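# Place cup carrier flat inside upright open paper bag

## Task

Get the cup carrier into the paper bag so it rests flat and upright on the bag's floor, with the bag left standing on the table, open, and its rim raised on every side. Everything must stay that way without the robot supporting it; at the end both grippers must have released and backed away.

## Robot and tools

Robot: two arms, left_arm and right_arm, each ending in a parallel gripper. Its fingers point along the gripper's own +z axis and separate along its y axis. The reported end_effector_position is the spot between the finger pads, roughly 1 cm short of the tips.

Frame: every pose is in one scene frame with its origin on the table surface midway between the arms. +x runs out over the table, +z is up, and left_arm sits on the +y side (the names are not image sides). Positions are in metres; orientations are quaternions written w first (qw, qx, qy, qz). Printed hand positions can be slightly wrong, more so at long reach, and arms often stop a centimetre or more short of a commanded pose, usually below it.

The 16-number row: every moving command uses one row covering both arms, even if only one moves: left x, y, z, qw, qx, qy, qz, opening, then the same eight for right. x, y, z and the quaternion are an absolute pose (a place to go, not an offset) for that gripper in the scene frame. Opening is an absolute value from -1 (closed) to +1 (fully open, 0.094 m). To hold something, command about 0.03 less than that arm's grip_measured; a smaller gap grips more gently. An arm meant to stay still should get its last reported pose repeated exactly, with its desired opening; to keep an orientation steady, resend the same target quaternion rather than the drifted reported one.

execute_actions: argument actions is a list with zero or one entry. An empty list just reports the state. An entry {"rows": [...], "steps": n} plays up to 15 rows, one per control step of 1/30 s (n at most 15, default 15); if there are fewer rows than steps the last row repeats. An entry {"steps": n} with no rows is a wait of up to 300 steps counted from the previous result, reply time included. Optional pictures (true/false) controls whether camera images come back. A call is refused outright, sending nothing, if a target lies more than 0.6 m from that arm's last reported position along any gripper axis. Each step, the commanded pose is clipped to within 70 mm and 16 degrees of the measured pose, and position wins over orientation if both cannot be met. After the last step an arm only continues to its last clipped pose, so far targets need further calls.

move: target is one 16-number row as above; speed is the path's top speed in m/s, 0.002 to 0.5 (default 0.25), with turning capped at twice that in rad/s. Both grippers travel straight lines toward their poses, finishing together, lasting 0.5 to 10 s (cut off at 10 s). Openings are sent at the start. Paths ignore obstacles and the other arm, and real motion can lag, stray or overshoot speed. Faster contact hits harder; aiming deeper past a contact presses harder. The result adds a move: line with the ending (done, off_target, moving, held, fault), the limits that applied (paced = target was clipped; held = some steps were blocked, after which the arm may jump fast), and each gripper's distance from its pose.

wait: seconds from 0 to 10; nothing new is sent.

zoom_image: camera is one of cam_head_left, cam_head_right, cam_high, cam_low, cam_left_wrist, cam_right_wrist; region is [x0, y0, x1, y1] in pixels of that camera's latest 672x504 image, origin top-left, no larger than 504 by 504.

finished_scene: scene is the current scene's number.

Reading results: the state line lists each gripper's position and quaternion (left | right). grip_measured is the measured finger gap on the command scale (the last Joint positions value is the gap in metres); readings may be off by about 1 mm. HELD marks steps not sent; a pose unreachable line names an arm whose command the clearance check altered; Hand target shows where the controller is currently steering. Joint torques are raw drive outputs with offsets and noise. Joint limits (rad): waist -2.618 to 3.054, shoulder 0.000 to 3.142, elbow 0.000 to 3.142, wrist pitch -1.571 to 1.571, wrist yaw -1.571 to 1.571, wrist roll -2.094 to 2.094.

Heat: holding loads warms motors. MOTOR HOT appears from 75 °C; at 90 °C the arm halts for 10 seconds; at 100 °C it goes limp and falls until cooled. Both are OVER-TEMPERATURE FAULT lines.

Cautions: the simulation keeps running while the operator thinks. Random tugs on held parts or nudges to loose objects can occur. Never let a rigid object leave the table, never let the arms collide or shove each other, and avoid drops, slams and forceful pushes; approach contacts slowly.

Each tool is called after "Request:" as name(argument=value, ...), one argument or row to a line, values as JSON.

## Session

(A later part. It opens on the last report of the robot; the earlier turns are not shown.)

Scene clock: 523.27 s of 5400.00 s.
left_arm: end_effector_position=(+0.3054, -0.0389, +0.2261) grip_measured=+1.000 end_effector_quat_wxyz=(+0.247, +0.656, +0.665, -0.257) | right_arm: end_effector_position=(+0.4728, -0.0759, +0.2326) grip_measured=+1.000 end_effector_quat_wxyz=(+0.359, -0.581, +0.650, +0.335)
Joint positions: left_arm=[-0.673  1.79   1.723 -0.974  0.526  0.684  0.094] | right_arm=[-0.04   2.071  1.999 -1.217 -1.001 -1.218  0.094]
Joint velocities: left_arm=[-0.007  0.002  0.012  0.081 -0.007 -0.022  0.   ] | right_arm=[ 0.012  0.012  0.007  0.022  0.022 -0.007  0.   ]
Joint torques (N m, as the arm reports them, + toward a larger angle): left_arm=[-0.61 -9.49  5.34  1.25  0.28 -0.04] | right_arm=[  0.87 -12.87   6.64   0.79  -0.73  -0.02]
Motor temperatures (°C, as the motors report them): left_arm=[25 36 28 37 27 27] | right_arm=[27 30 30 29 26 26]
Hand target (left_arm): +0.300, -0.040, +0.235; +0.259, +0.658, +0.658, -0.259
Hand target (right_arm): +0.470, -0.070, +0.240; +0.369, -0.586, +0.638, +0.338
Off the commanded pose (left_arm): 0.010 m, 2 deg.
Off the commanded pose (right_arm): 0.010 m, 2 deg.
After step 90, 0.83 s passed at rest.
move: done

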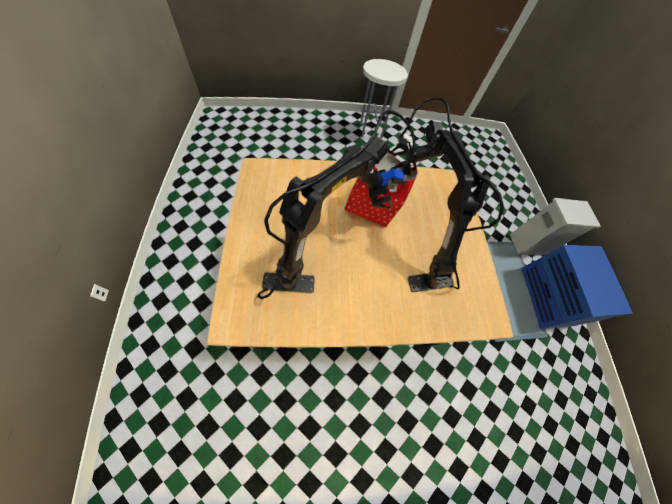

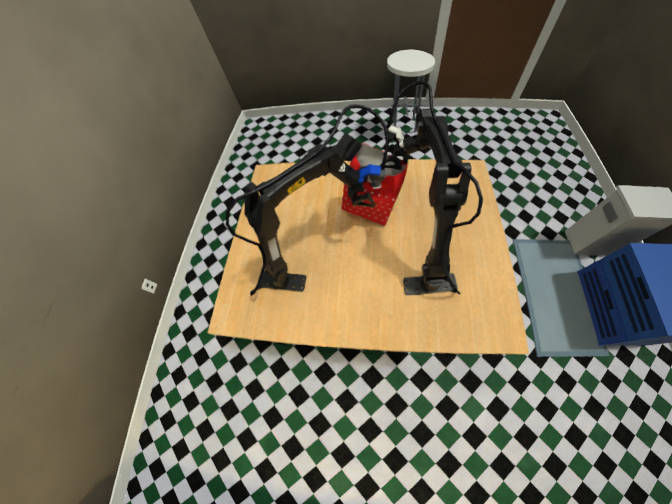

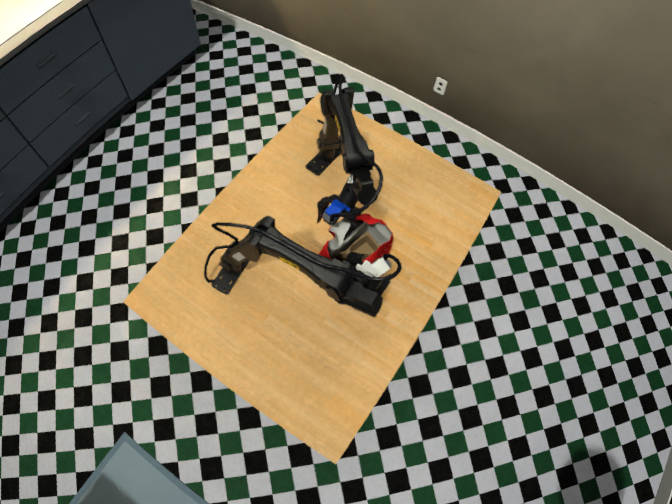

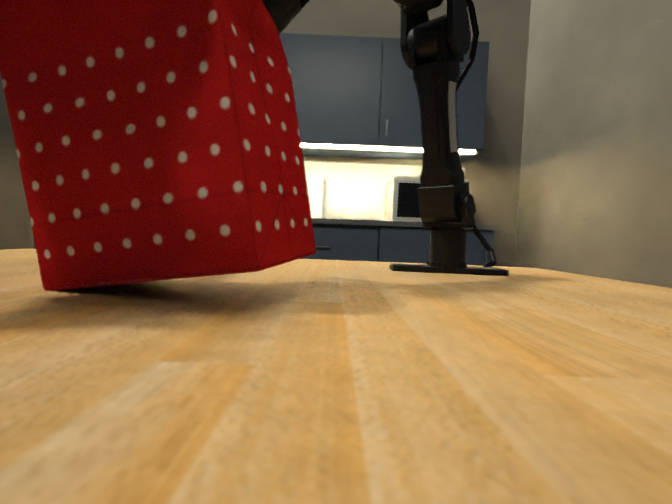

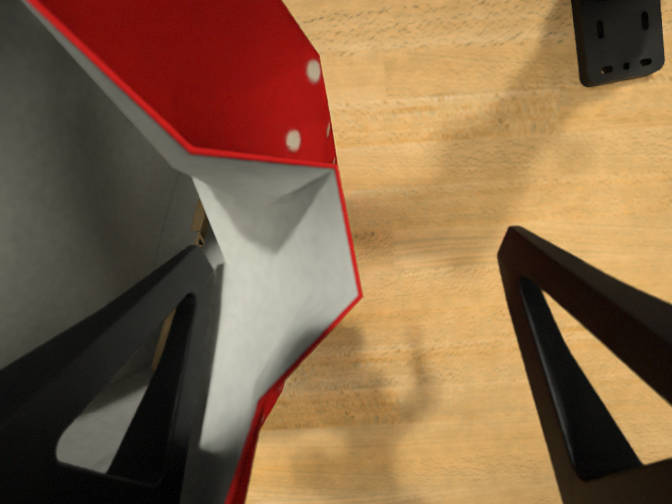

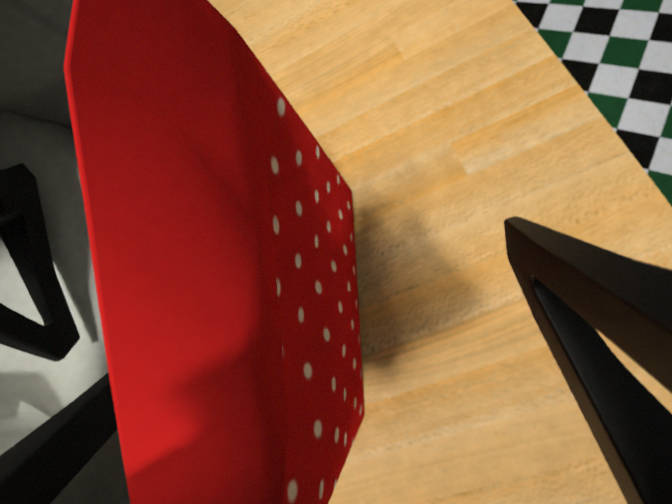

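Request:
move(
  target=[0.30,0.05,0.275,0.37,0.6,0.6,-0.37,1,0.45,-0.07,0.26,0.369,-0.585,0.638,0.338,1],
  speed=0.04,
)

Request:
zoom_image(
  camera="cam_high",
  region=[300,150,430,290],
)

Scene clock: 531.30 s of 5400.00 s.
left_arm: end_effector_position=(+0.3008, +0.0424, +0.2673) grip_measured=+1.000 end_effector_quat_wxyz=(+0.364, +0.607, +0.602, -0.369) | right_arm: end_effector_position=(+0.4575, -0.0677, +0.2538) grip_measured=+1.000 end_effector_quat_wxyz=(+0.366, -0.586, +0.639, +0.338)
Joint positions: left_arm=[-0.369  1.485  1.34  -0.77   0.947  0.81   0.094] | right_arm=[-0.02   2.013  1.985 -1.23  -1.013 -1.203  0.094]
Joint velocities: left_arm=[ 0.002  0.007 -0.002  0.037  0.022  0.037  0.   ] | right_arm=[ 0.007 -0.007 -0.007  0.022 -0.037  0.037  0.   ]
Joint torques (N m, as the arm reports them, + toward a larger angle): left_arm=[ 1.41 -7.45  5.44  1.08  0.45 -0.04] | right_arm=[ -0.37 -13.72   5.2    0.58  -0.57  -0.07]
Motor temperatures (°C, as the motors report them): left_arm=[25 36 28 37 27 27] | right_arm=[27 31 30 29 26 26]
Hand target (left_arm): +0.298, +0.050, +0.274; +0.371, +0.602, +0.604, -0.368
Hand target (right_arm): +0.450, -0.070, +0.260; +0.369, -0.586, +0.638, +0.338
Off the commanded pose (left_arm): 0.011 m, 1 deg.
Off the commanded pose (right_arm): 0.010 m, 0 deg.
After step 90, 0.07 s passed at rest.
move: off_target (left_arm)

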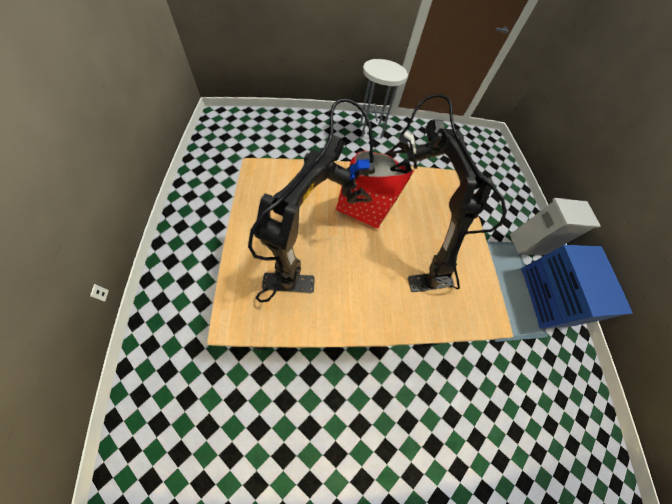

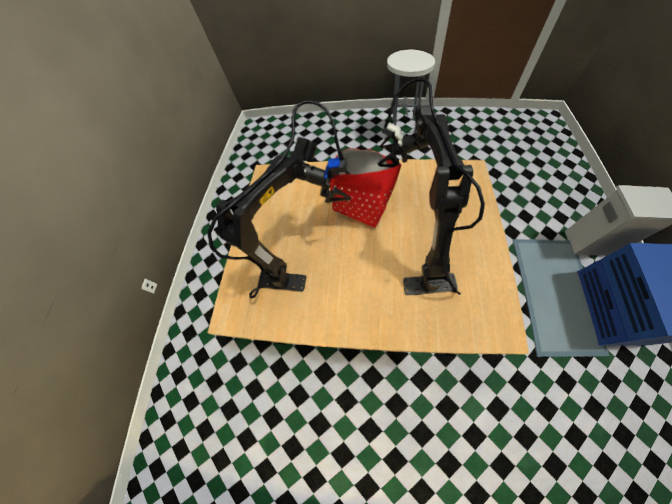

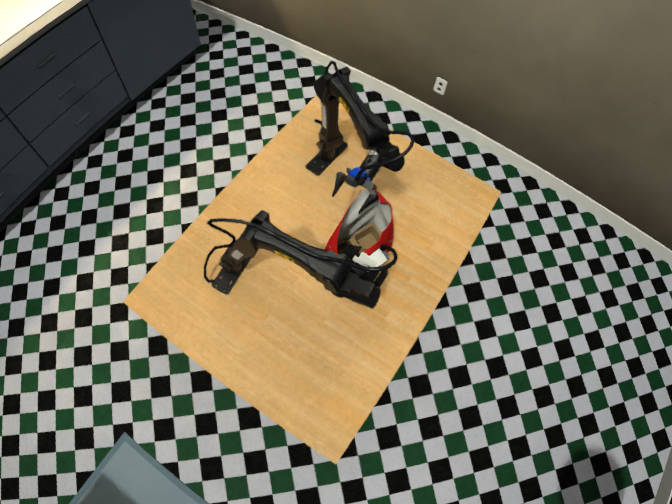

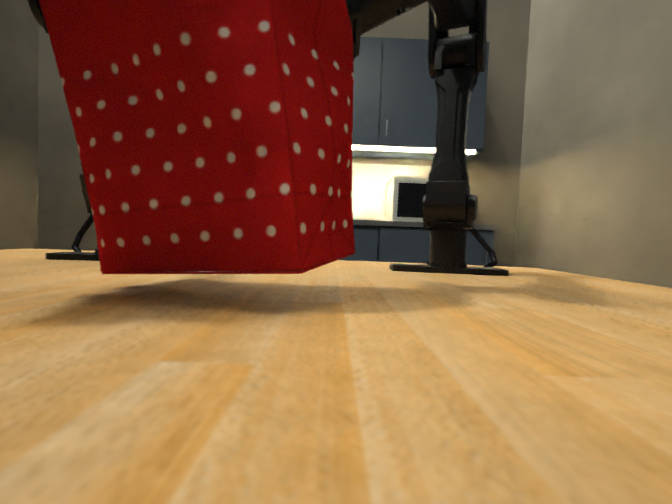

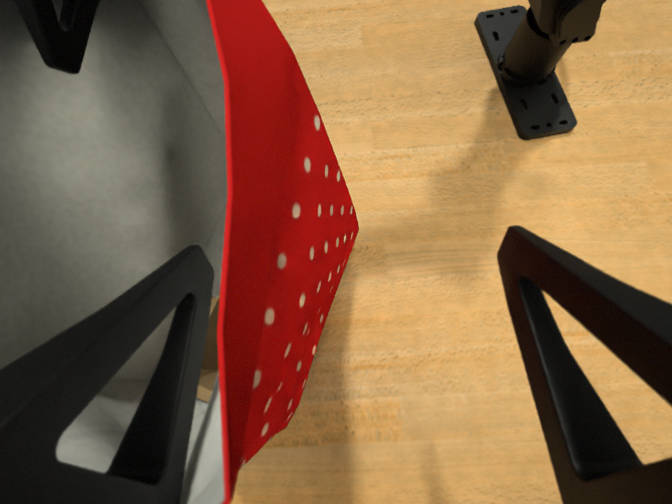

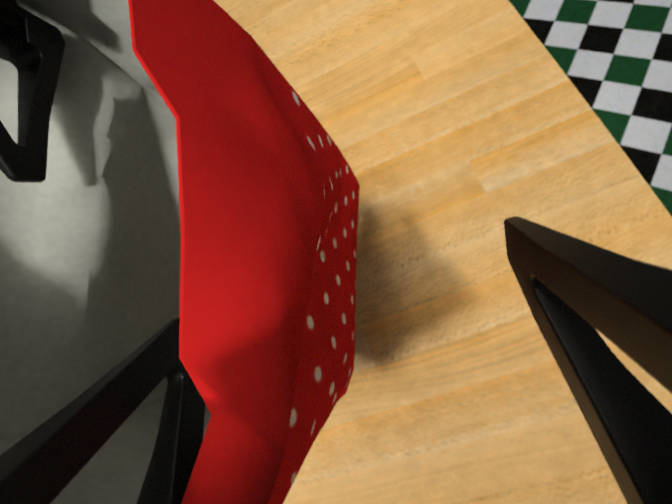

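Region (300, 150, 430, 290) of cam_high's 672x504 image, scaled by 3.600, with more detail than that image has; it fills the left 468 columns of this view, and the rest is white.

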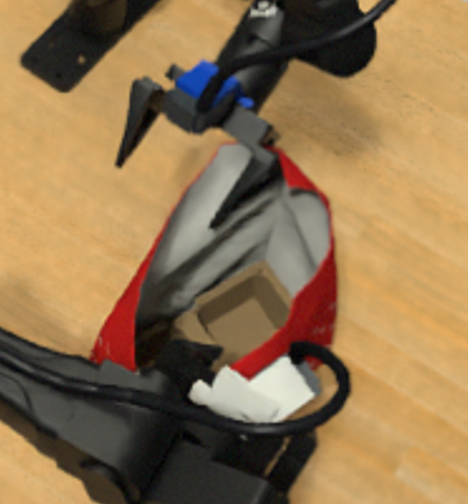

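Rims are straightening; continuing the pull a little lower with the fingers tilting toward horizontal.

Request:
move(
  target=[0.31,0.08,0.27,0.45,0.54,0.54,-0.45,1,0.44,-0.10,0.265,0.47,-0.52,0.565,0.435,1],
  speed=0.04,
)

Request:
zoom_image(
  camera="cam_high",
  region=[300,150,430,290],
)

Scene clock: 539.07 s of 5400.00 s.
left_arm: end_effector_position=(+0.3047, +0.0679, +0.2627) grip_measured=+1.000 end_effector_quat_wxyz=(+0.437, +0.551, +0.538, -0.465) | right_arm: end_effector_position=(+0.4361, -0.0829, +0.2577) grip_measured=+1.000 end_effector_quat_wxyz=(+0.445, -0.521, +0.566, +0.459)
Joint positions: left_arm=[-0.219  1.43   1.034 -0.296  1.275  0.652  0.094] | right_arm=[-0.112  1.954  1.696 -1.102 -1.383 -1.3    0.094]
Joint velocities: left_arm=[-0.007 -0.007  0.002  0.081  0.022 -0.022  0.   ] | right_arm=[-0.007  0.002 -0.012 -0.022 -0.037 -0.037  0.   ]
Joint torques (N m, as the arm reports them, + toward a larger angle): left_arm=[ 2.73 -7.29  5.39  1.32  0.27 -0.07] | right_arm=[ -4.07 -13.15   5.95   0.65  -0.57  -0.17]
Motor temperatures (°C, as the motors report them): left_arm=[25 36 28 37 27 27] | right_arm=[27 31 30 29 26 26]
Hand target (left_arm): +0.309, +0.079, +0.270; +0.453, +0.543, +0.545, -0.451
Hand target (right_arm): +0.440, -0.100, +0.266; -0.470, +0.521, -0.564, -0.436
Off the commanded pose (left_arm): 0.015 m, 3 deg.
Off the commanded pose (right_arm): 0.019 m, 4 deg.
After step 90, 0.20 s passed at rest.
move: off_target (left_arm, right_arm)

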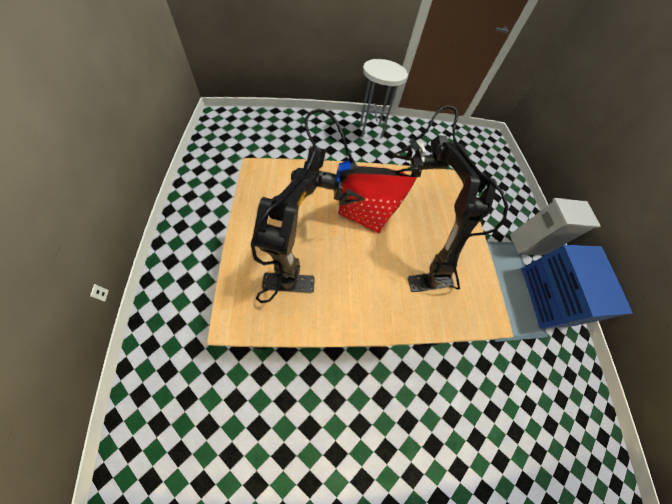

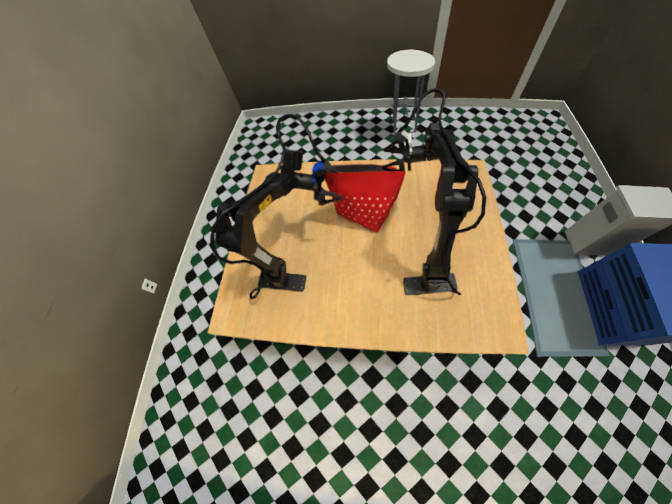

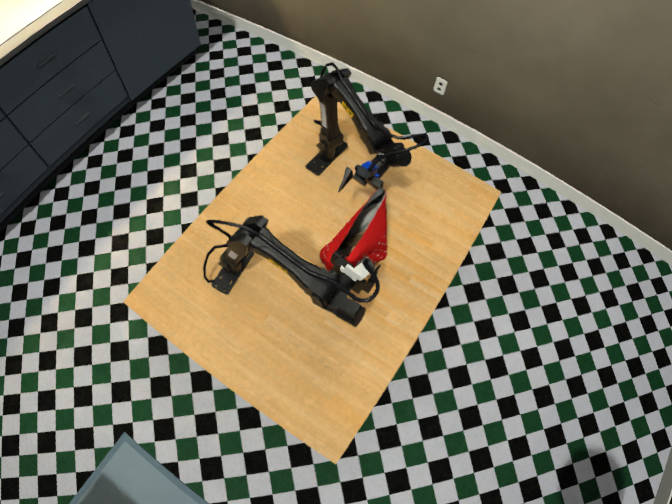

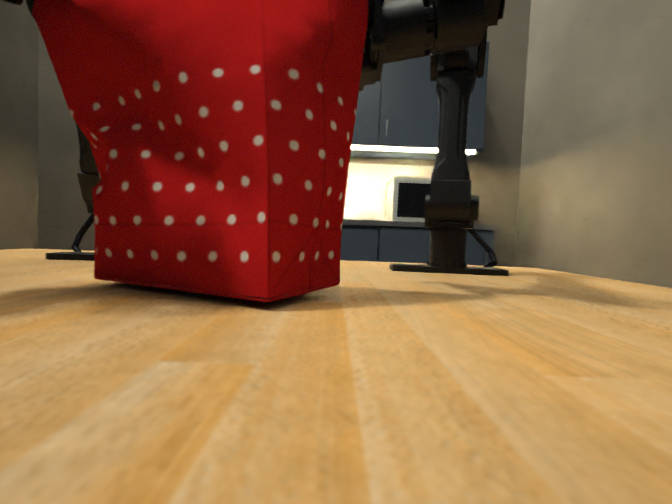

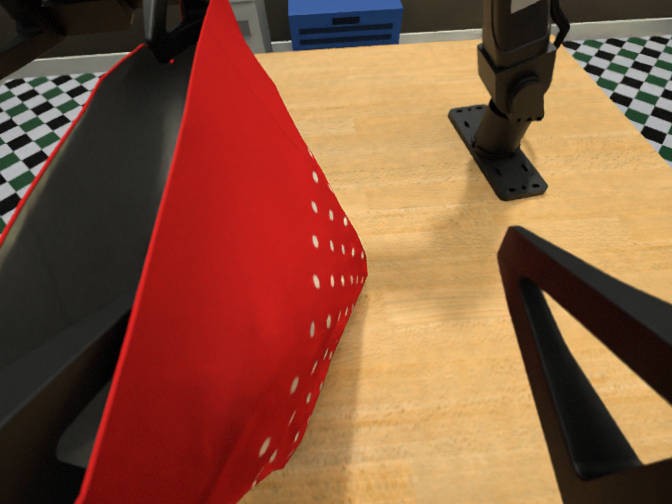

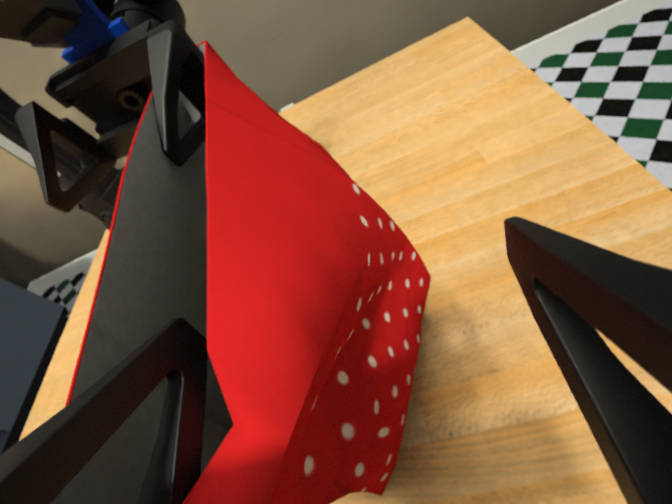

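Region (300, 150, 430, 290) of cam_high's 672x504 image, scaled by 3.600, with more detail than that image has; it fills the left 468 columns of this view, and the rest is white.

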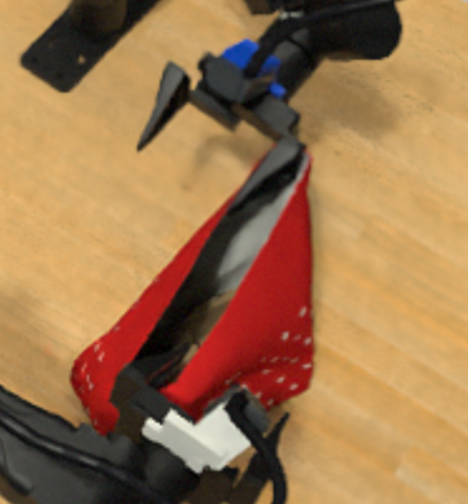

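Request:
move(
  target=[0.31,0.03,0.275,0.5,0.5,0.5,-0.5,1,0.44,-0.045,0.275,0.52,-0.48,0.52,0.48,1],
  speed=0.04,
)

Request:
move(
  target=[0.31,0.03,0.32,0.5,0.5,0.5,-0.5,1,0.44,-0.045,0.32,0.52,-0.48,0.52,0.48,1],
  speed=0.15,
)

Scene clock: 547.97 s of 5400.00 s.
left_arm: end_effector_position=(+0.3108, +0.0325, +0.2801) grip_measured=+1.000 end_effector_quat_wxyz=(+0.503, +0.500, +0.497, -0.500) | right_arm: end_effector_position=(+0.4421, -0.0503, +0.2691) grip_measured=+1.000 end_effector_quat_wxyz=(+0.506, -0.484, +0.526, +0.482)
Joint positions: left_arm=[-0.326  1.473  0.811  0.678  1.189 -0.01   0.094] | right_arm=[-0.034  1.806  1.191  0.476 -1.412 -0.12   0.094]
Joint velocities: left_arm=[-0.007 -0.002  0.007  0.022  0.007  0.007  0.   ] | right_arm=[-0.002  0.012 -0.032  0.11  -0.037  0.11   0.   ]
Joint torques (N m, as the arm reports them, + toward a larger angle): left_arm=[-0.66 -4.68  5.4   1.65 -0.08 -0.04] | right_arm=[  1.25 -10.9    6.     1.44   0.04  -0.07]
Motor temperatures (°C, as the motors report them): left_arm=[25 35 28 37 27 27] | right_arm=[27 32 30 29 26 26]
Hand target (left_arm): +0.310, +0.030, +0.277; +0.502, +0.497, +0.500, -0.501
Hand target (right_arm): +0.437, -0.045, +0.272; +0.511, -0.489, +0.520, +0.479
Off the commanded pose (left_arm): 0.006 m, 0 deg.
Off the commanded pose (right_arm): 0.008 m, 2 deg.
After step 90, 2.63 s passed at rest.
move: done

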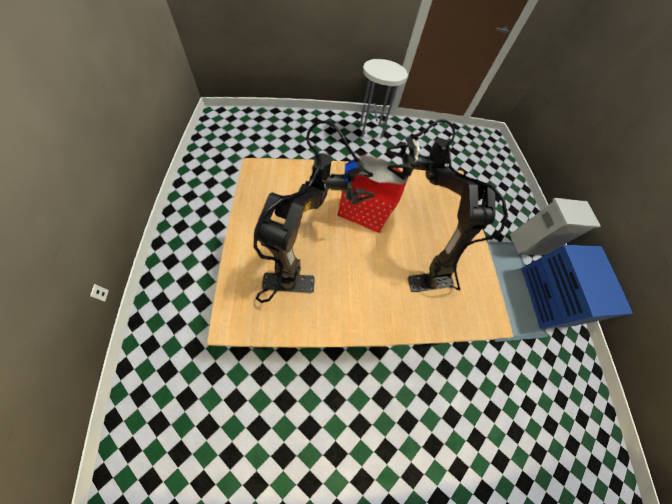

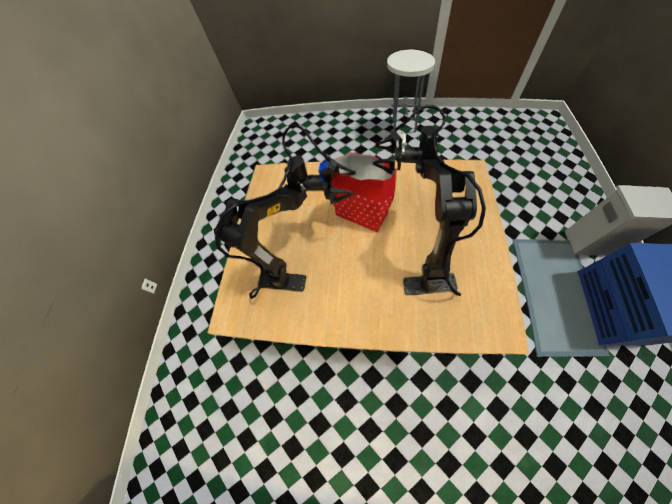

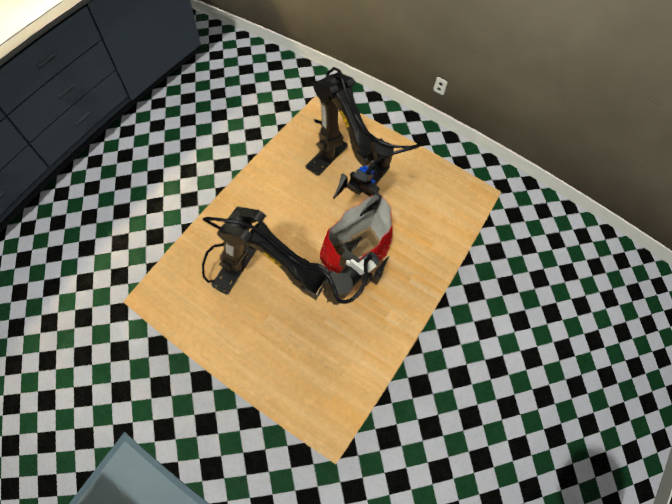

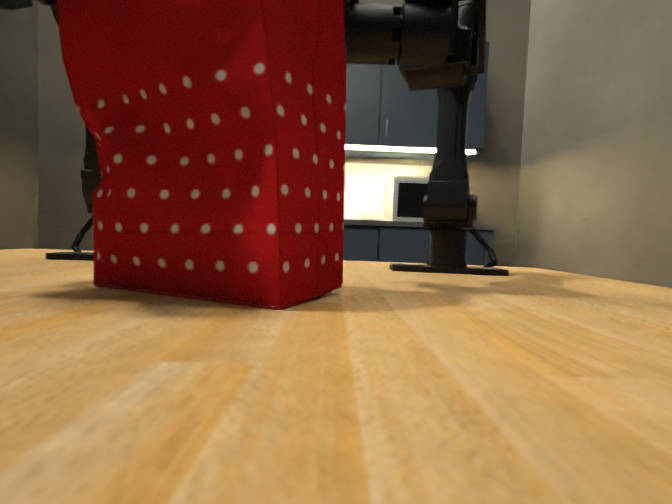

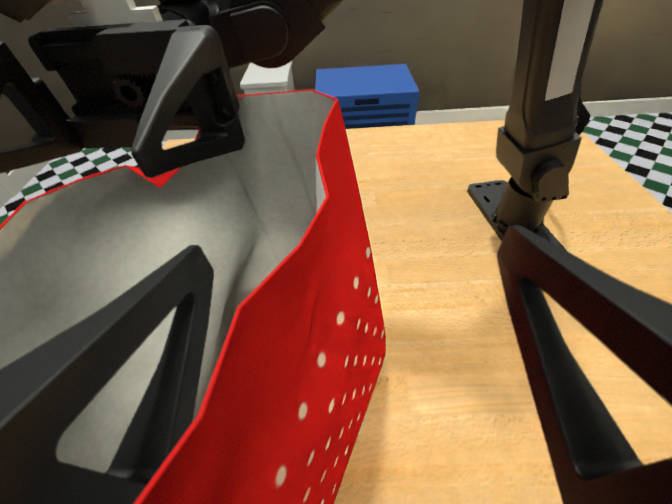

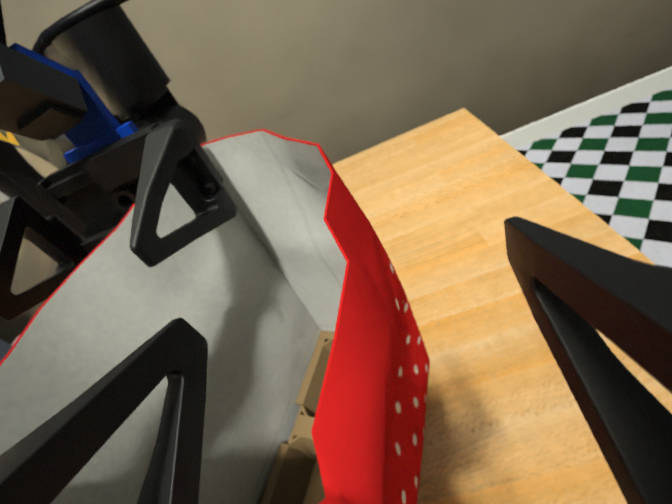

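Scene clock: 549.00 s of 5400.00 s.
left_arm: end_effector_position=(+0.3120, +0.0321, +0.3050) grip_measured=+1.000 end_effector_quat_wxyz=(+0.489, +0.494, +0.511, -0.506) | right_arm: end_effector_position=(+0.4443, -0.0507, +0.3046) grip_measured=+1.000 end_effector_quat_wxyz=(+0.512, -0.472, +0.530, +0.484)
Joint positions: left_arm=[-0.326  1.434  0.905  0.503  1.189 -0.009  0.094] | right_arm=[-0.034  1.768  1.252  0.475 -1.394 -0.011  0.094]
Joint velocities: left_arm=[-0.007  0.002 -0.012 -0.066 -0.007  0.007  0.   ] | right_arm=[ 0.002  0.017  0.002 -0.11   0.051 -0.007  0.   ]
Joint torques (N m, as the arm reports them, + toward a larger angle): left_arm=[-0.7  -6.32  8.7   1.29 -0.02  0.05] | right_arm=[  1.37 -11.06  10.12   1.23   0.06  -0.01]
Motor temperatures (°C, as the motors report them): left_arm=[25 35 28 37 27 27] | right_arm=[27 31 30 29 26 26]
Hand target (left_arm): +0.309, +0.030, +0.320; +0.500, +0.500, +0.500, -0.500
Hand target (right_arm): +0.441, -0.045, +0.319; +0.519, -0.480, +0.520, +0.479
Off the commanded pose (left_arm): 0.015 m, 2 deg.
Off the commanded pose (right_arm): 0.017 m, 2 deg.
move: off_target (left_arm, right_arm)

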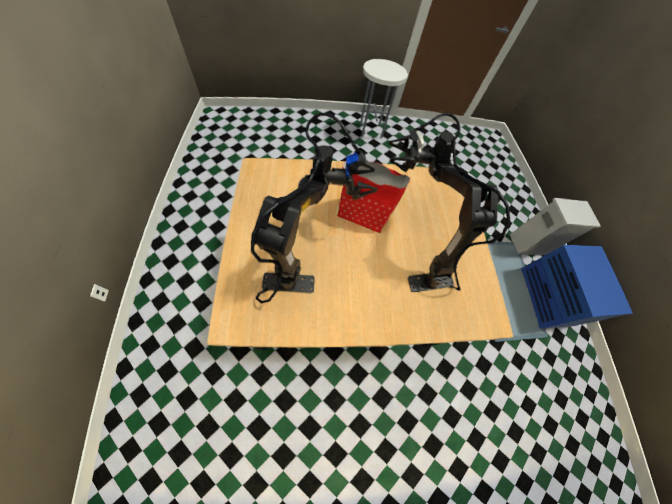

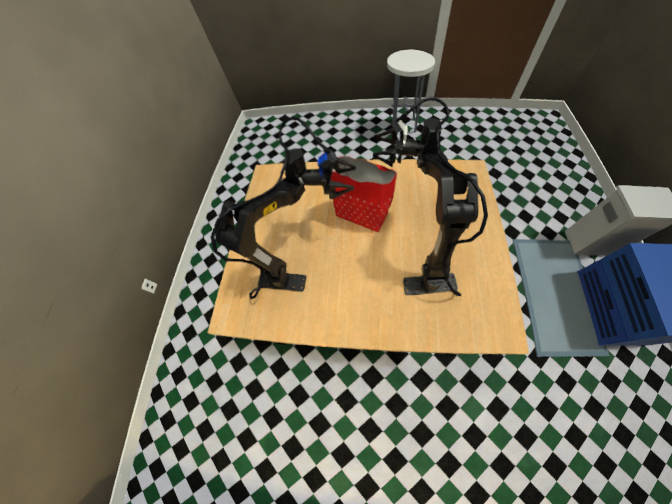

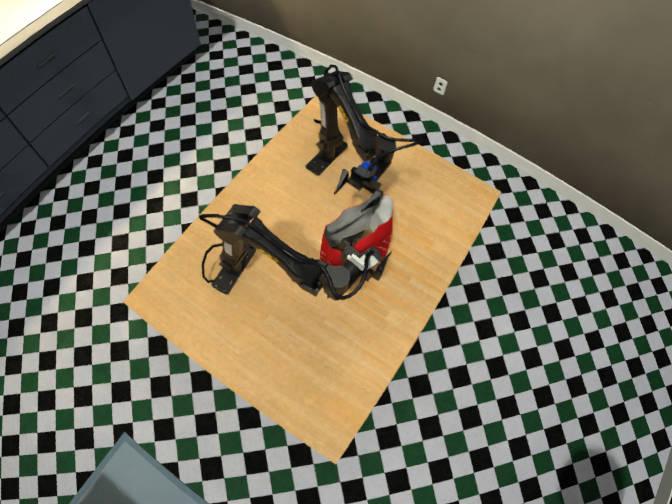

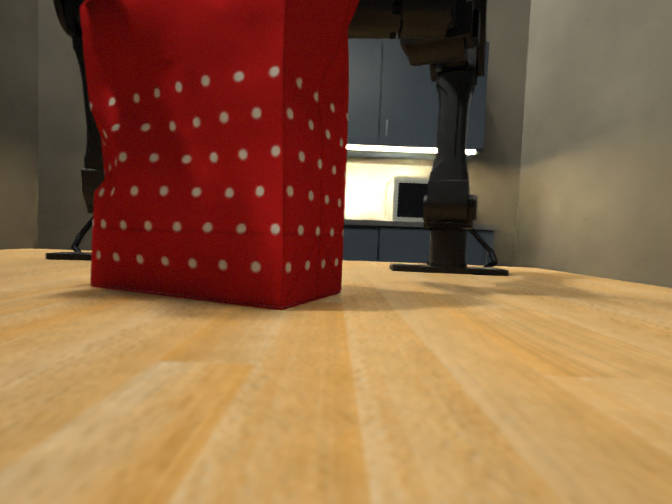

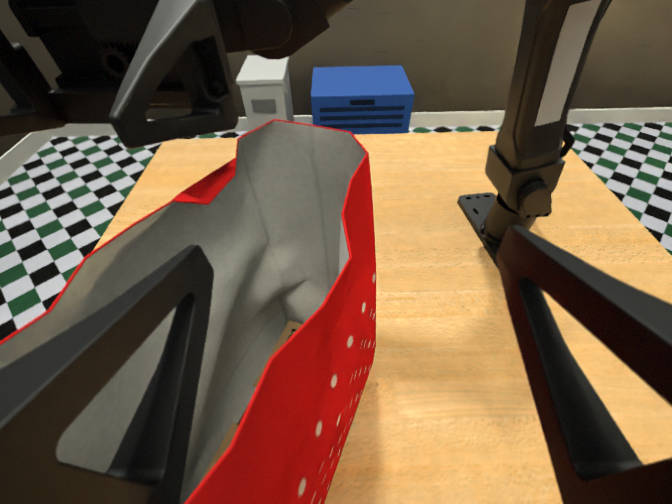

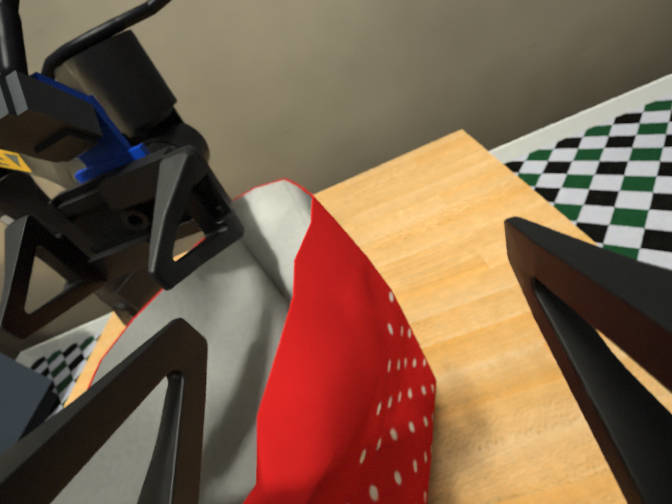

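Both are freeing. Lifting clear, then inspecting from above.

Request:
move(
  target=[0.31,0.05,0.38,0.5,0.5,0.5,-0.5,1,0.42,-0.10,0.38,0.52,-0.48,0.52,0.48,1],
  speed=0.12,
)

Request:
move(
  target=[0.30,0.30,0.38,0.5,0.2,0.83,-0.12,1,0.345,-0.03,0.34,0.27,-0.48,0.82,0.15,-0.8],
)

Scene clock: 553.97 s of 5400.00 s.
left_arm: end_effector_position=(+0.3135, +0.0462, +0.3629) grip_measured=+1.000 end_effector_quat_wxyz=(+0.488, +0.491, +0.514, -0.506) | right_arm: end_effector_position=(+0.4268, -0.0969, +0.3651) grip_measured=+1.000 end_effector_quat_wxyz=(+0.514, -0.472, +0.525, +0.488)
Joint positions: left_arm=[-0.28   1.378  1.097  0.247  1.231 -0.008  0.094] | right_arm=[-0.156  1.667  1.342  0.389 -1.522  0.092  0.094]
Joint velocities: left_arm=[-0.002 -0.002  0.002  0.066  0.037 -0.037  0.   ] | right_arm=[-0.002  0.002 -0.002  0.037  0.022  0.007  0.   ]
Joint torques (N m, as the arm reports them, + toward a larger angle): left_arm=[ 0.51 -6.11  9.18  1.32  0.2   0.07] | right_arm=[ -0.87 -10.44  10.41   1.02  -0.07   0.03]
Motor temperatures (°C, as the motors report them): left_arm=[25 35 28 37 27 27] | right_arm=[27 31 30 29 26 26]
Hand target (left_arm): +0.309, +0.050, +0.380; +0.500, +0.500, +0.500, -0.500
Hand target (right_arm): +0.421, -0.100, +0.380; +0.521, -0.479, +0.518, +0.481
Off the commanded pose (left_arm): 0.018 m, 2 deg.
Off the commanded pose (right_arm): 0.017 m, 2 deg.
After step 90, 0.57 s passed at rest.
move: off_target (left_arm, right_arm)

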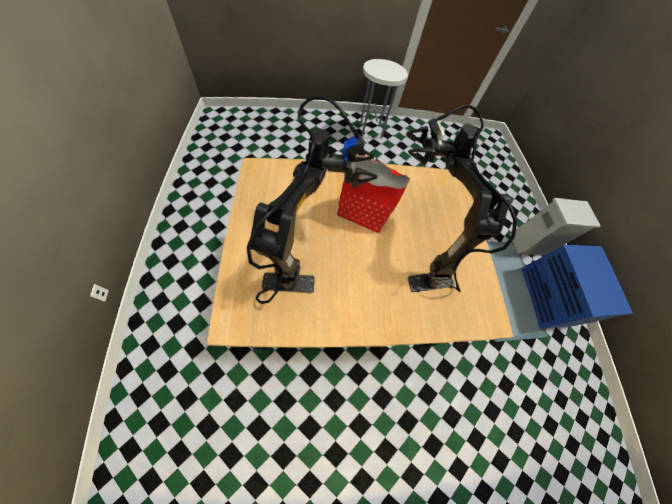

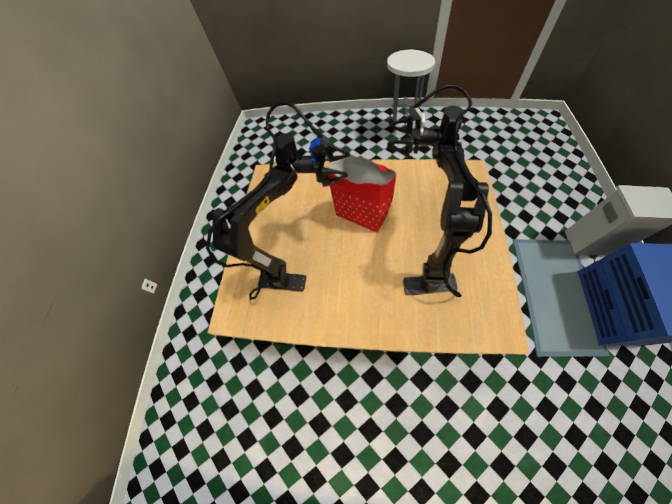

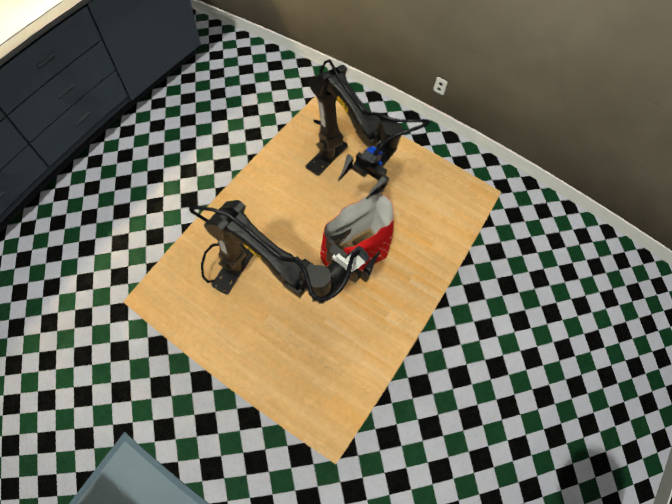

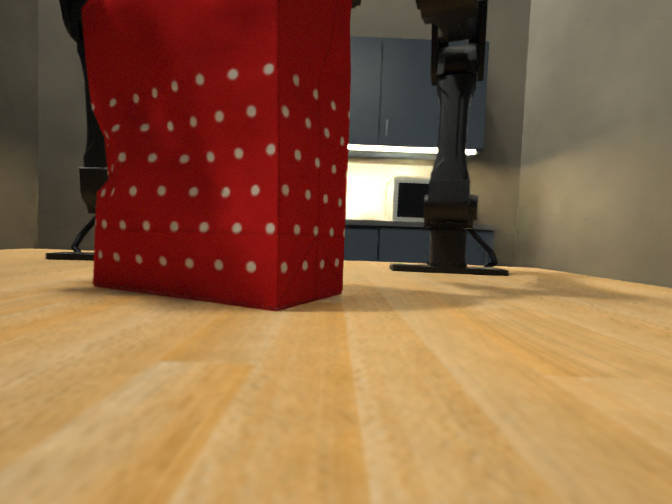

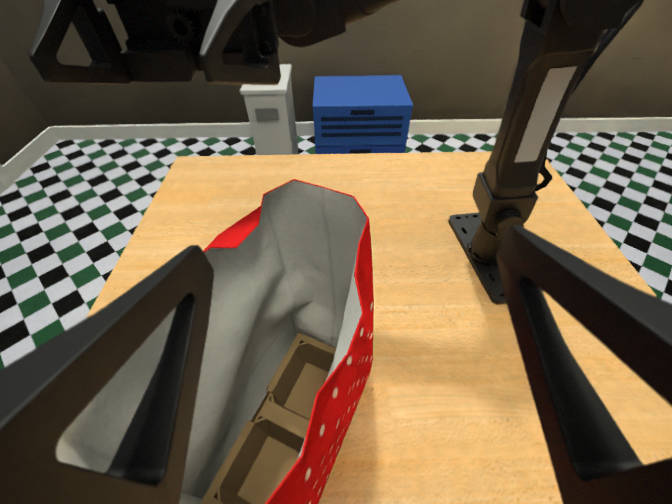

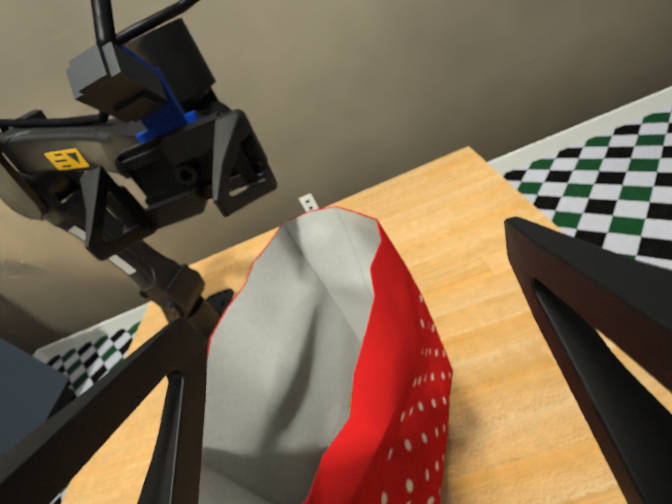

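Scene clock: 557.00 s of 5400.00 s.
left_arm: end_effector_position=(+0.2974, +0.2981, +0.3711) grip_measured=+1.000 end_effector_quat_wxyz=(+0.490, +0.208, +0.838, -0.121) | right_arm: end_effector_position=(+0.3461, -0.0305, +0.3384) grip_measured=-0.799 end_effector_quat_wxyz=(+0.272, -0.472, +0.825, +0.151)
Joint positions: left_arm=[ 0.44   1.035  1.478 -1.163  0.729  0.53   0.094] | right_arm=[ 0.4    1.692  2.141 -1.448 -0.289 -0.43   0.009]
Joint velocities: left_arm=[ 0.012 -0.002 -0.002 -0.037  0.037 -0.022  0.   ] | right_arm=[ 0.007 -0.022  0.002 -0.051  0.022  0.051  0.   ]
Joint torques (N m, as the arm reports them, + toward a larger angle): left_arm=[ 0.72 -0.49  7.54  1.34  0.24  0.05] | right_arm=[ 0.87 -5.91  8.94  1.15 -0.06  0.05]
Motor temperatures (°C, as the motors report them): left_arm=[25 35 28 37 27 27] | right_arm=[27 31 30 29 26 26]
Hand target (left_arm): +0.296, +0.300, +0.378; +0.495, +0.209, +0.836, -0.113
Hand target (right_arm): +0.346, -0.028, +0.341; +0.273, -0.474, +0.824, +0.151
Off the commanded pose (left_arm): 0.010 m, 2 deg.
Off the commanded pose (right_arm): 0.002 m, 1 deg.
move: done

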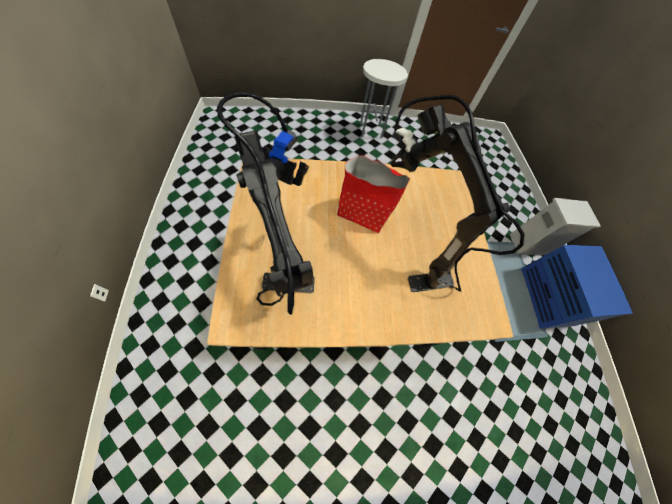

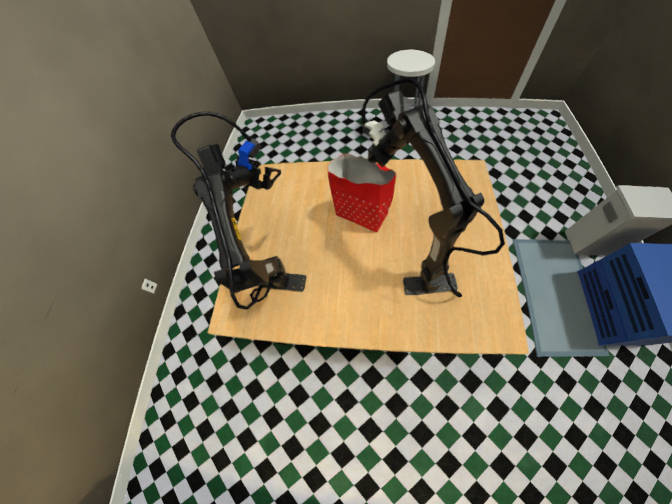

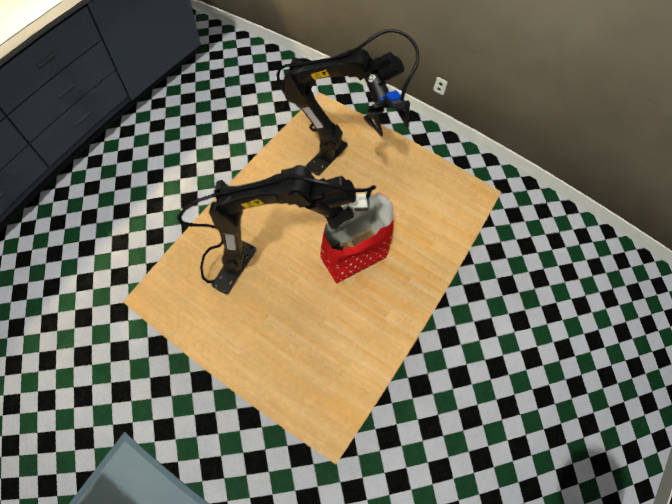

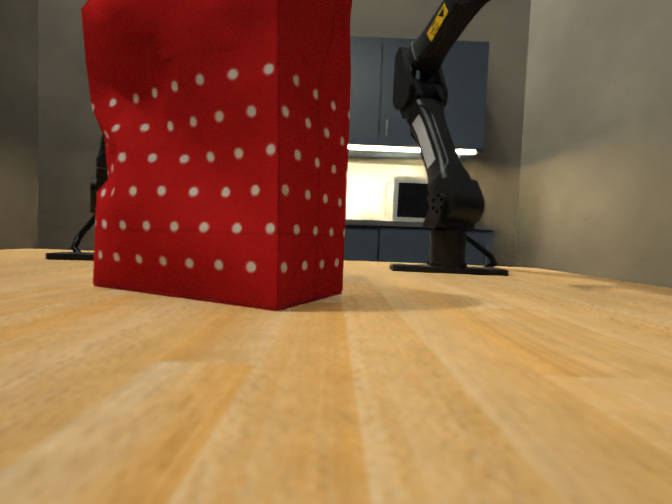

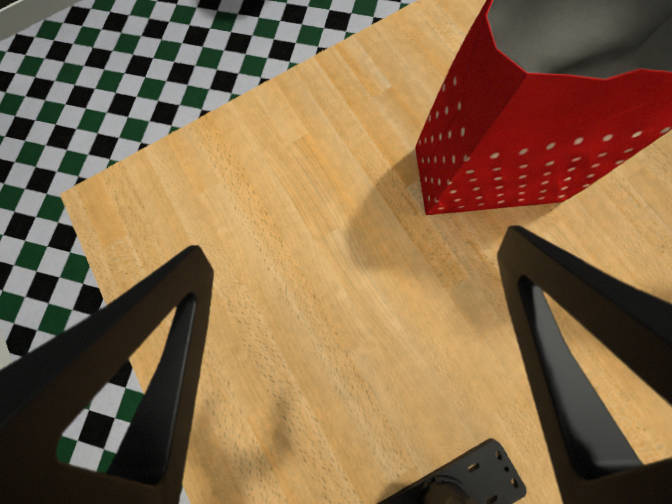

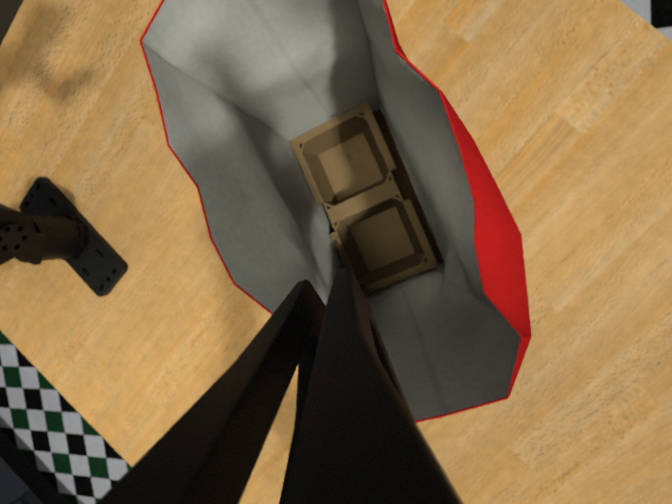

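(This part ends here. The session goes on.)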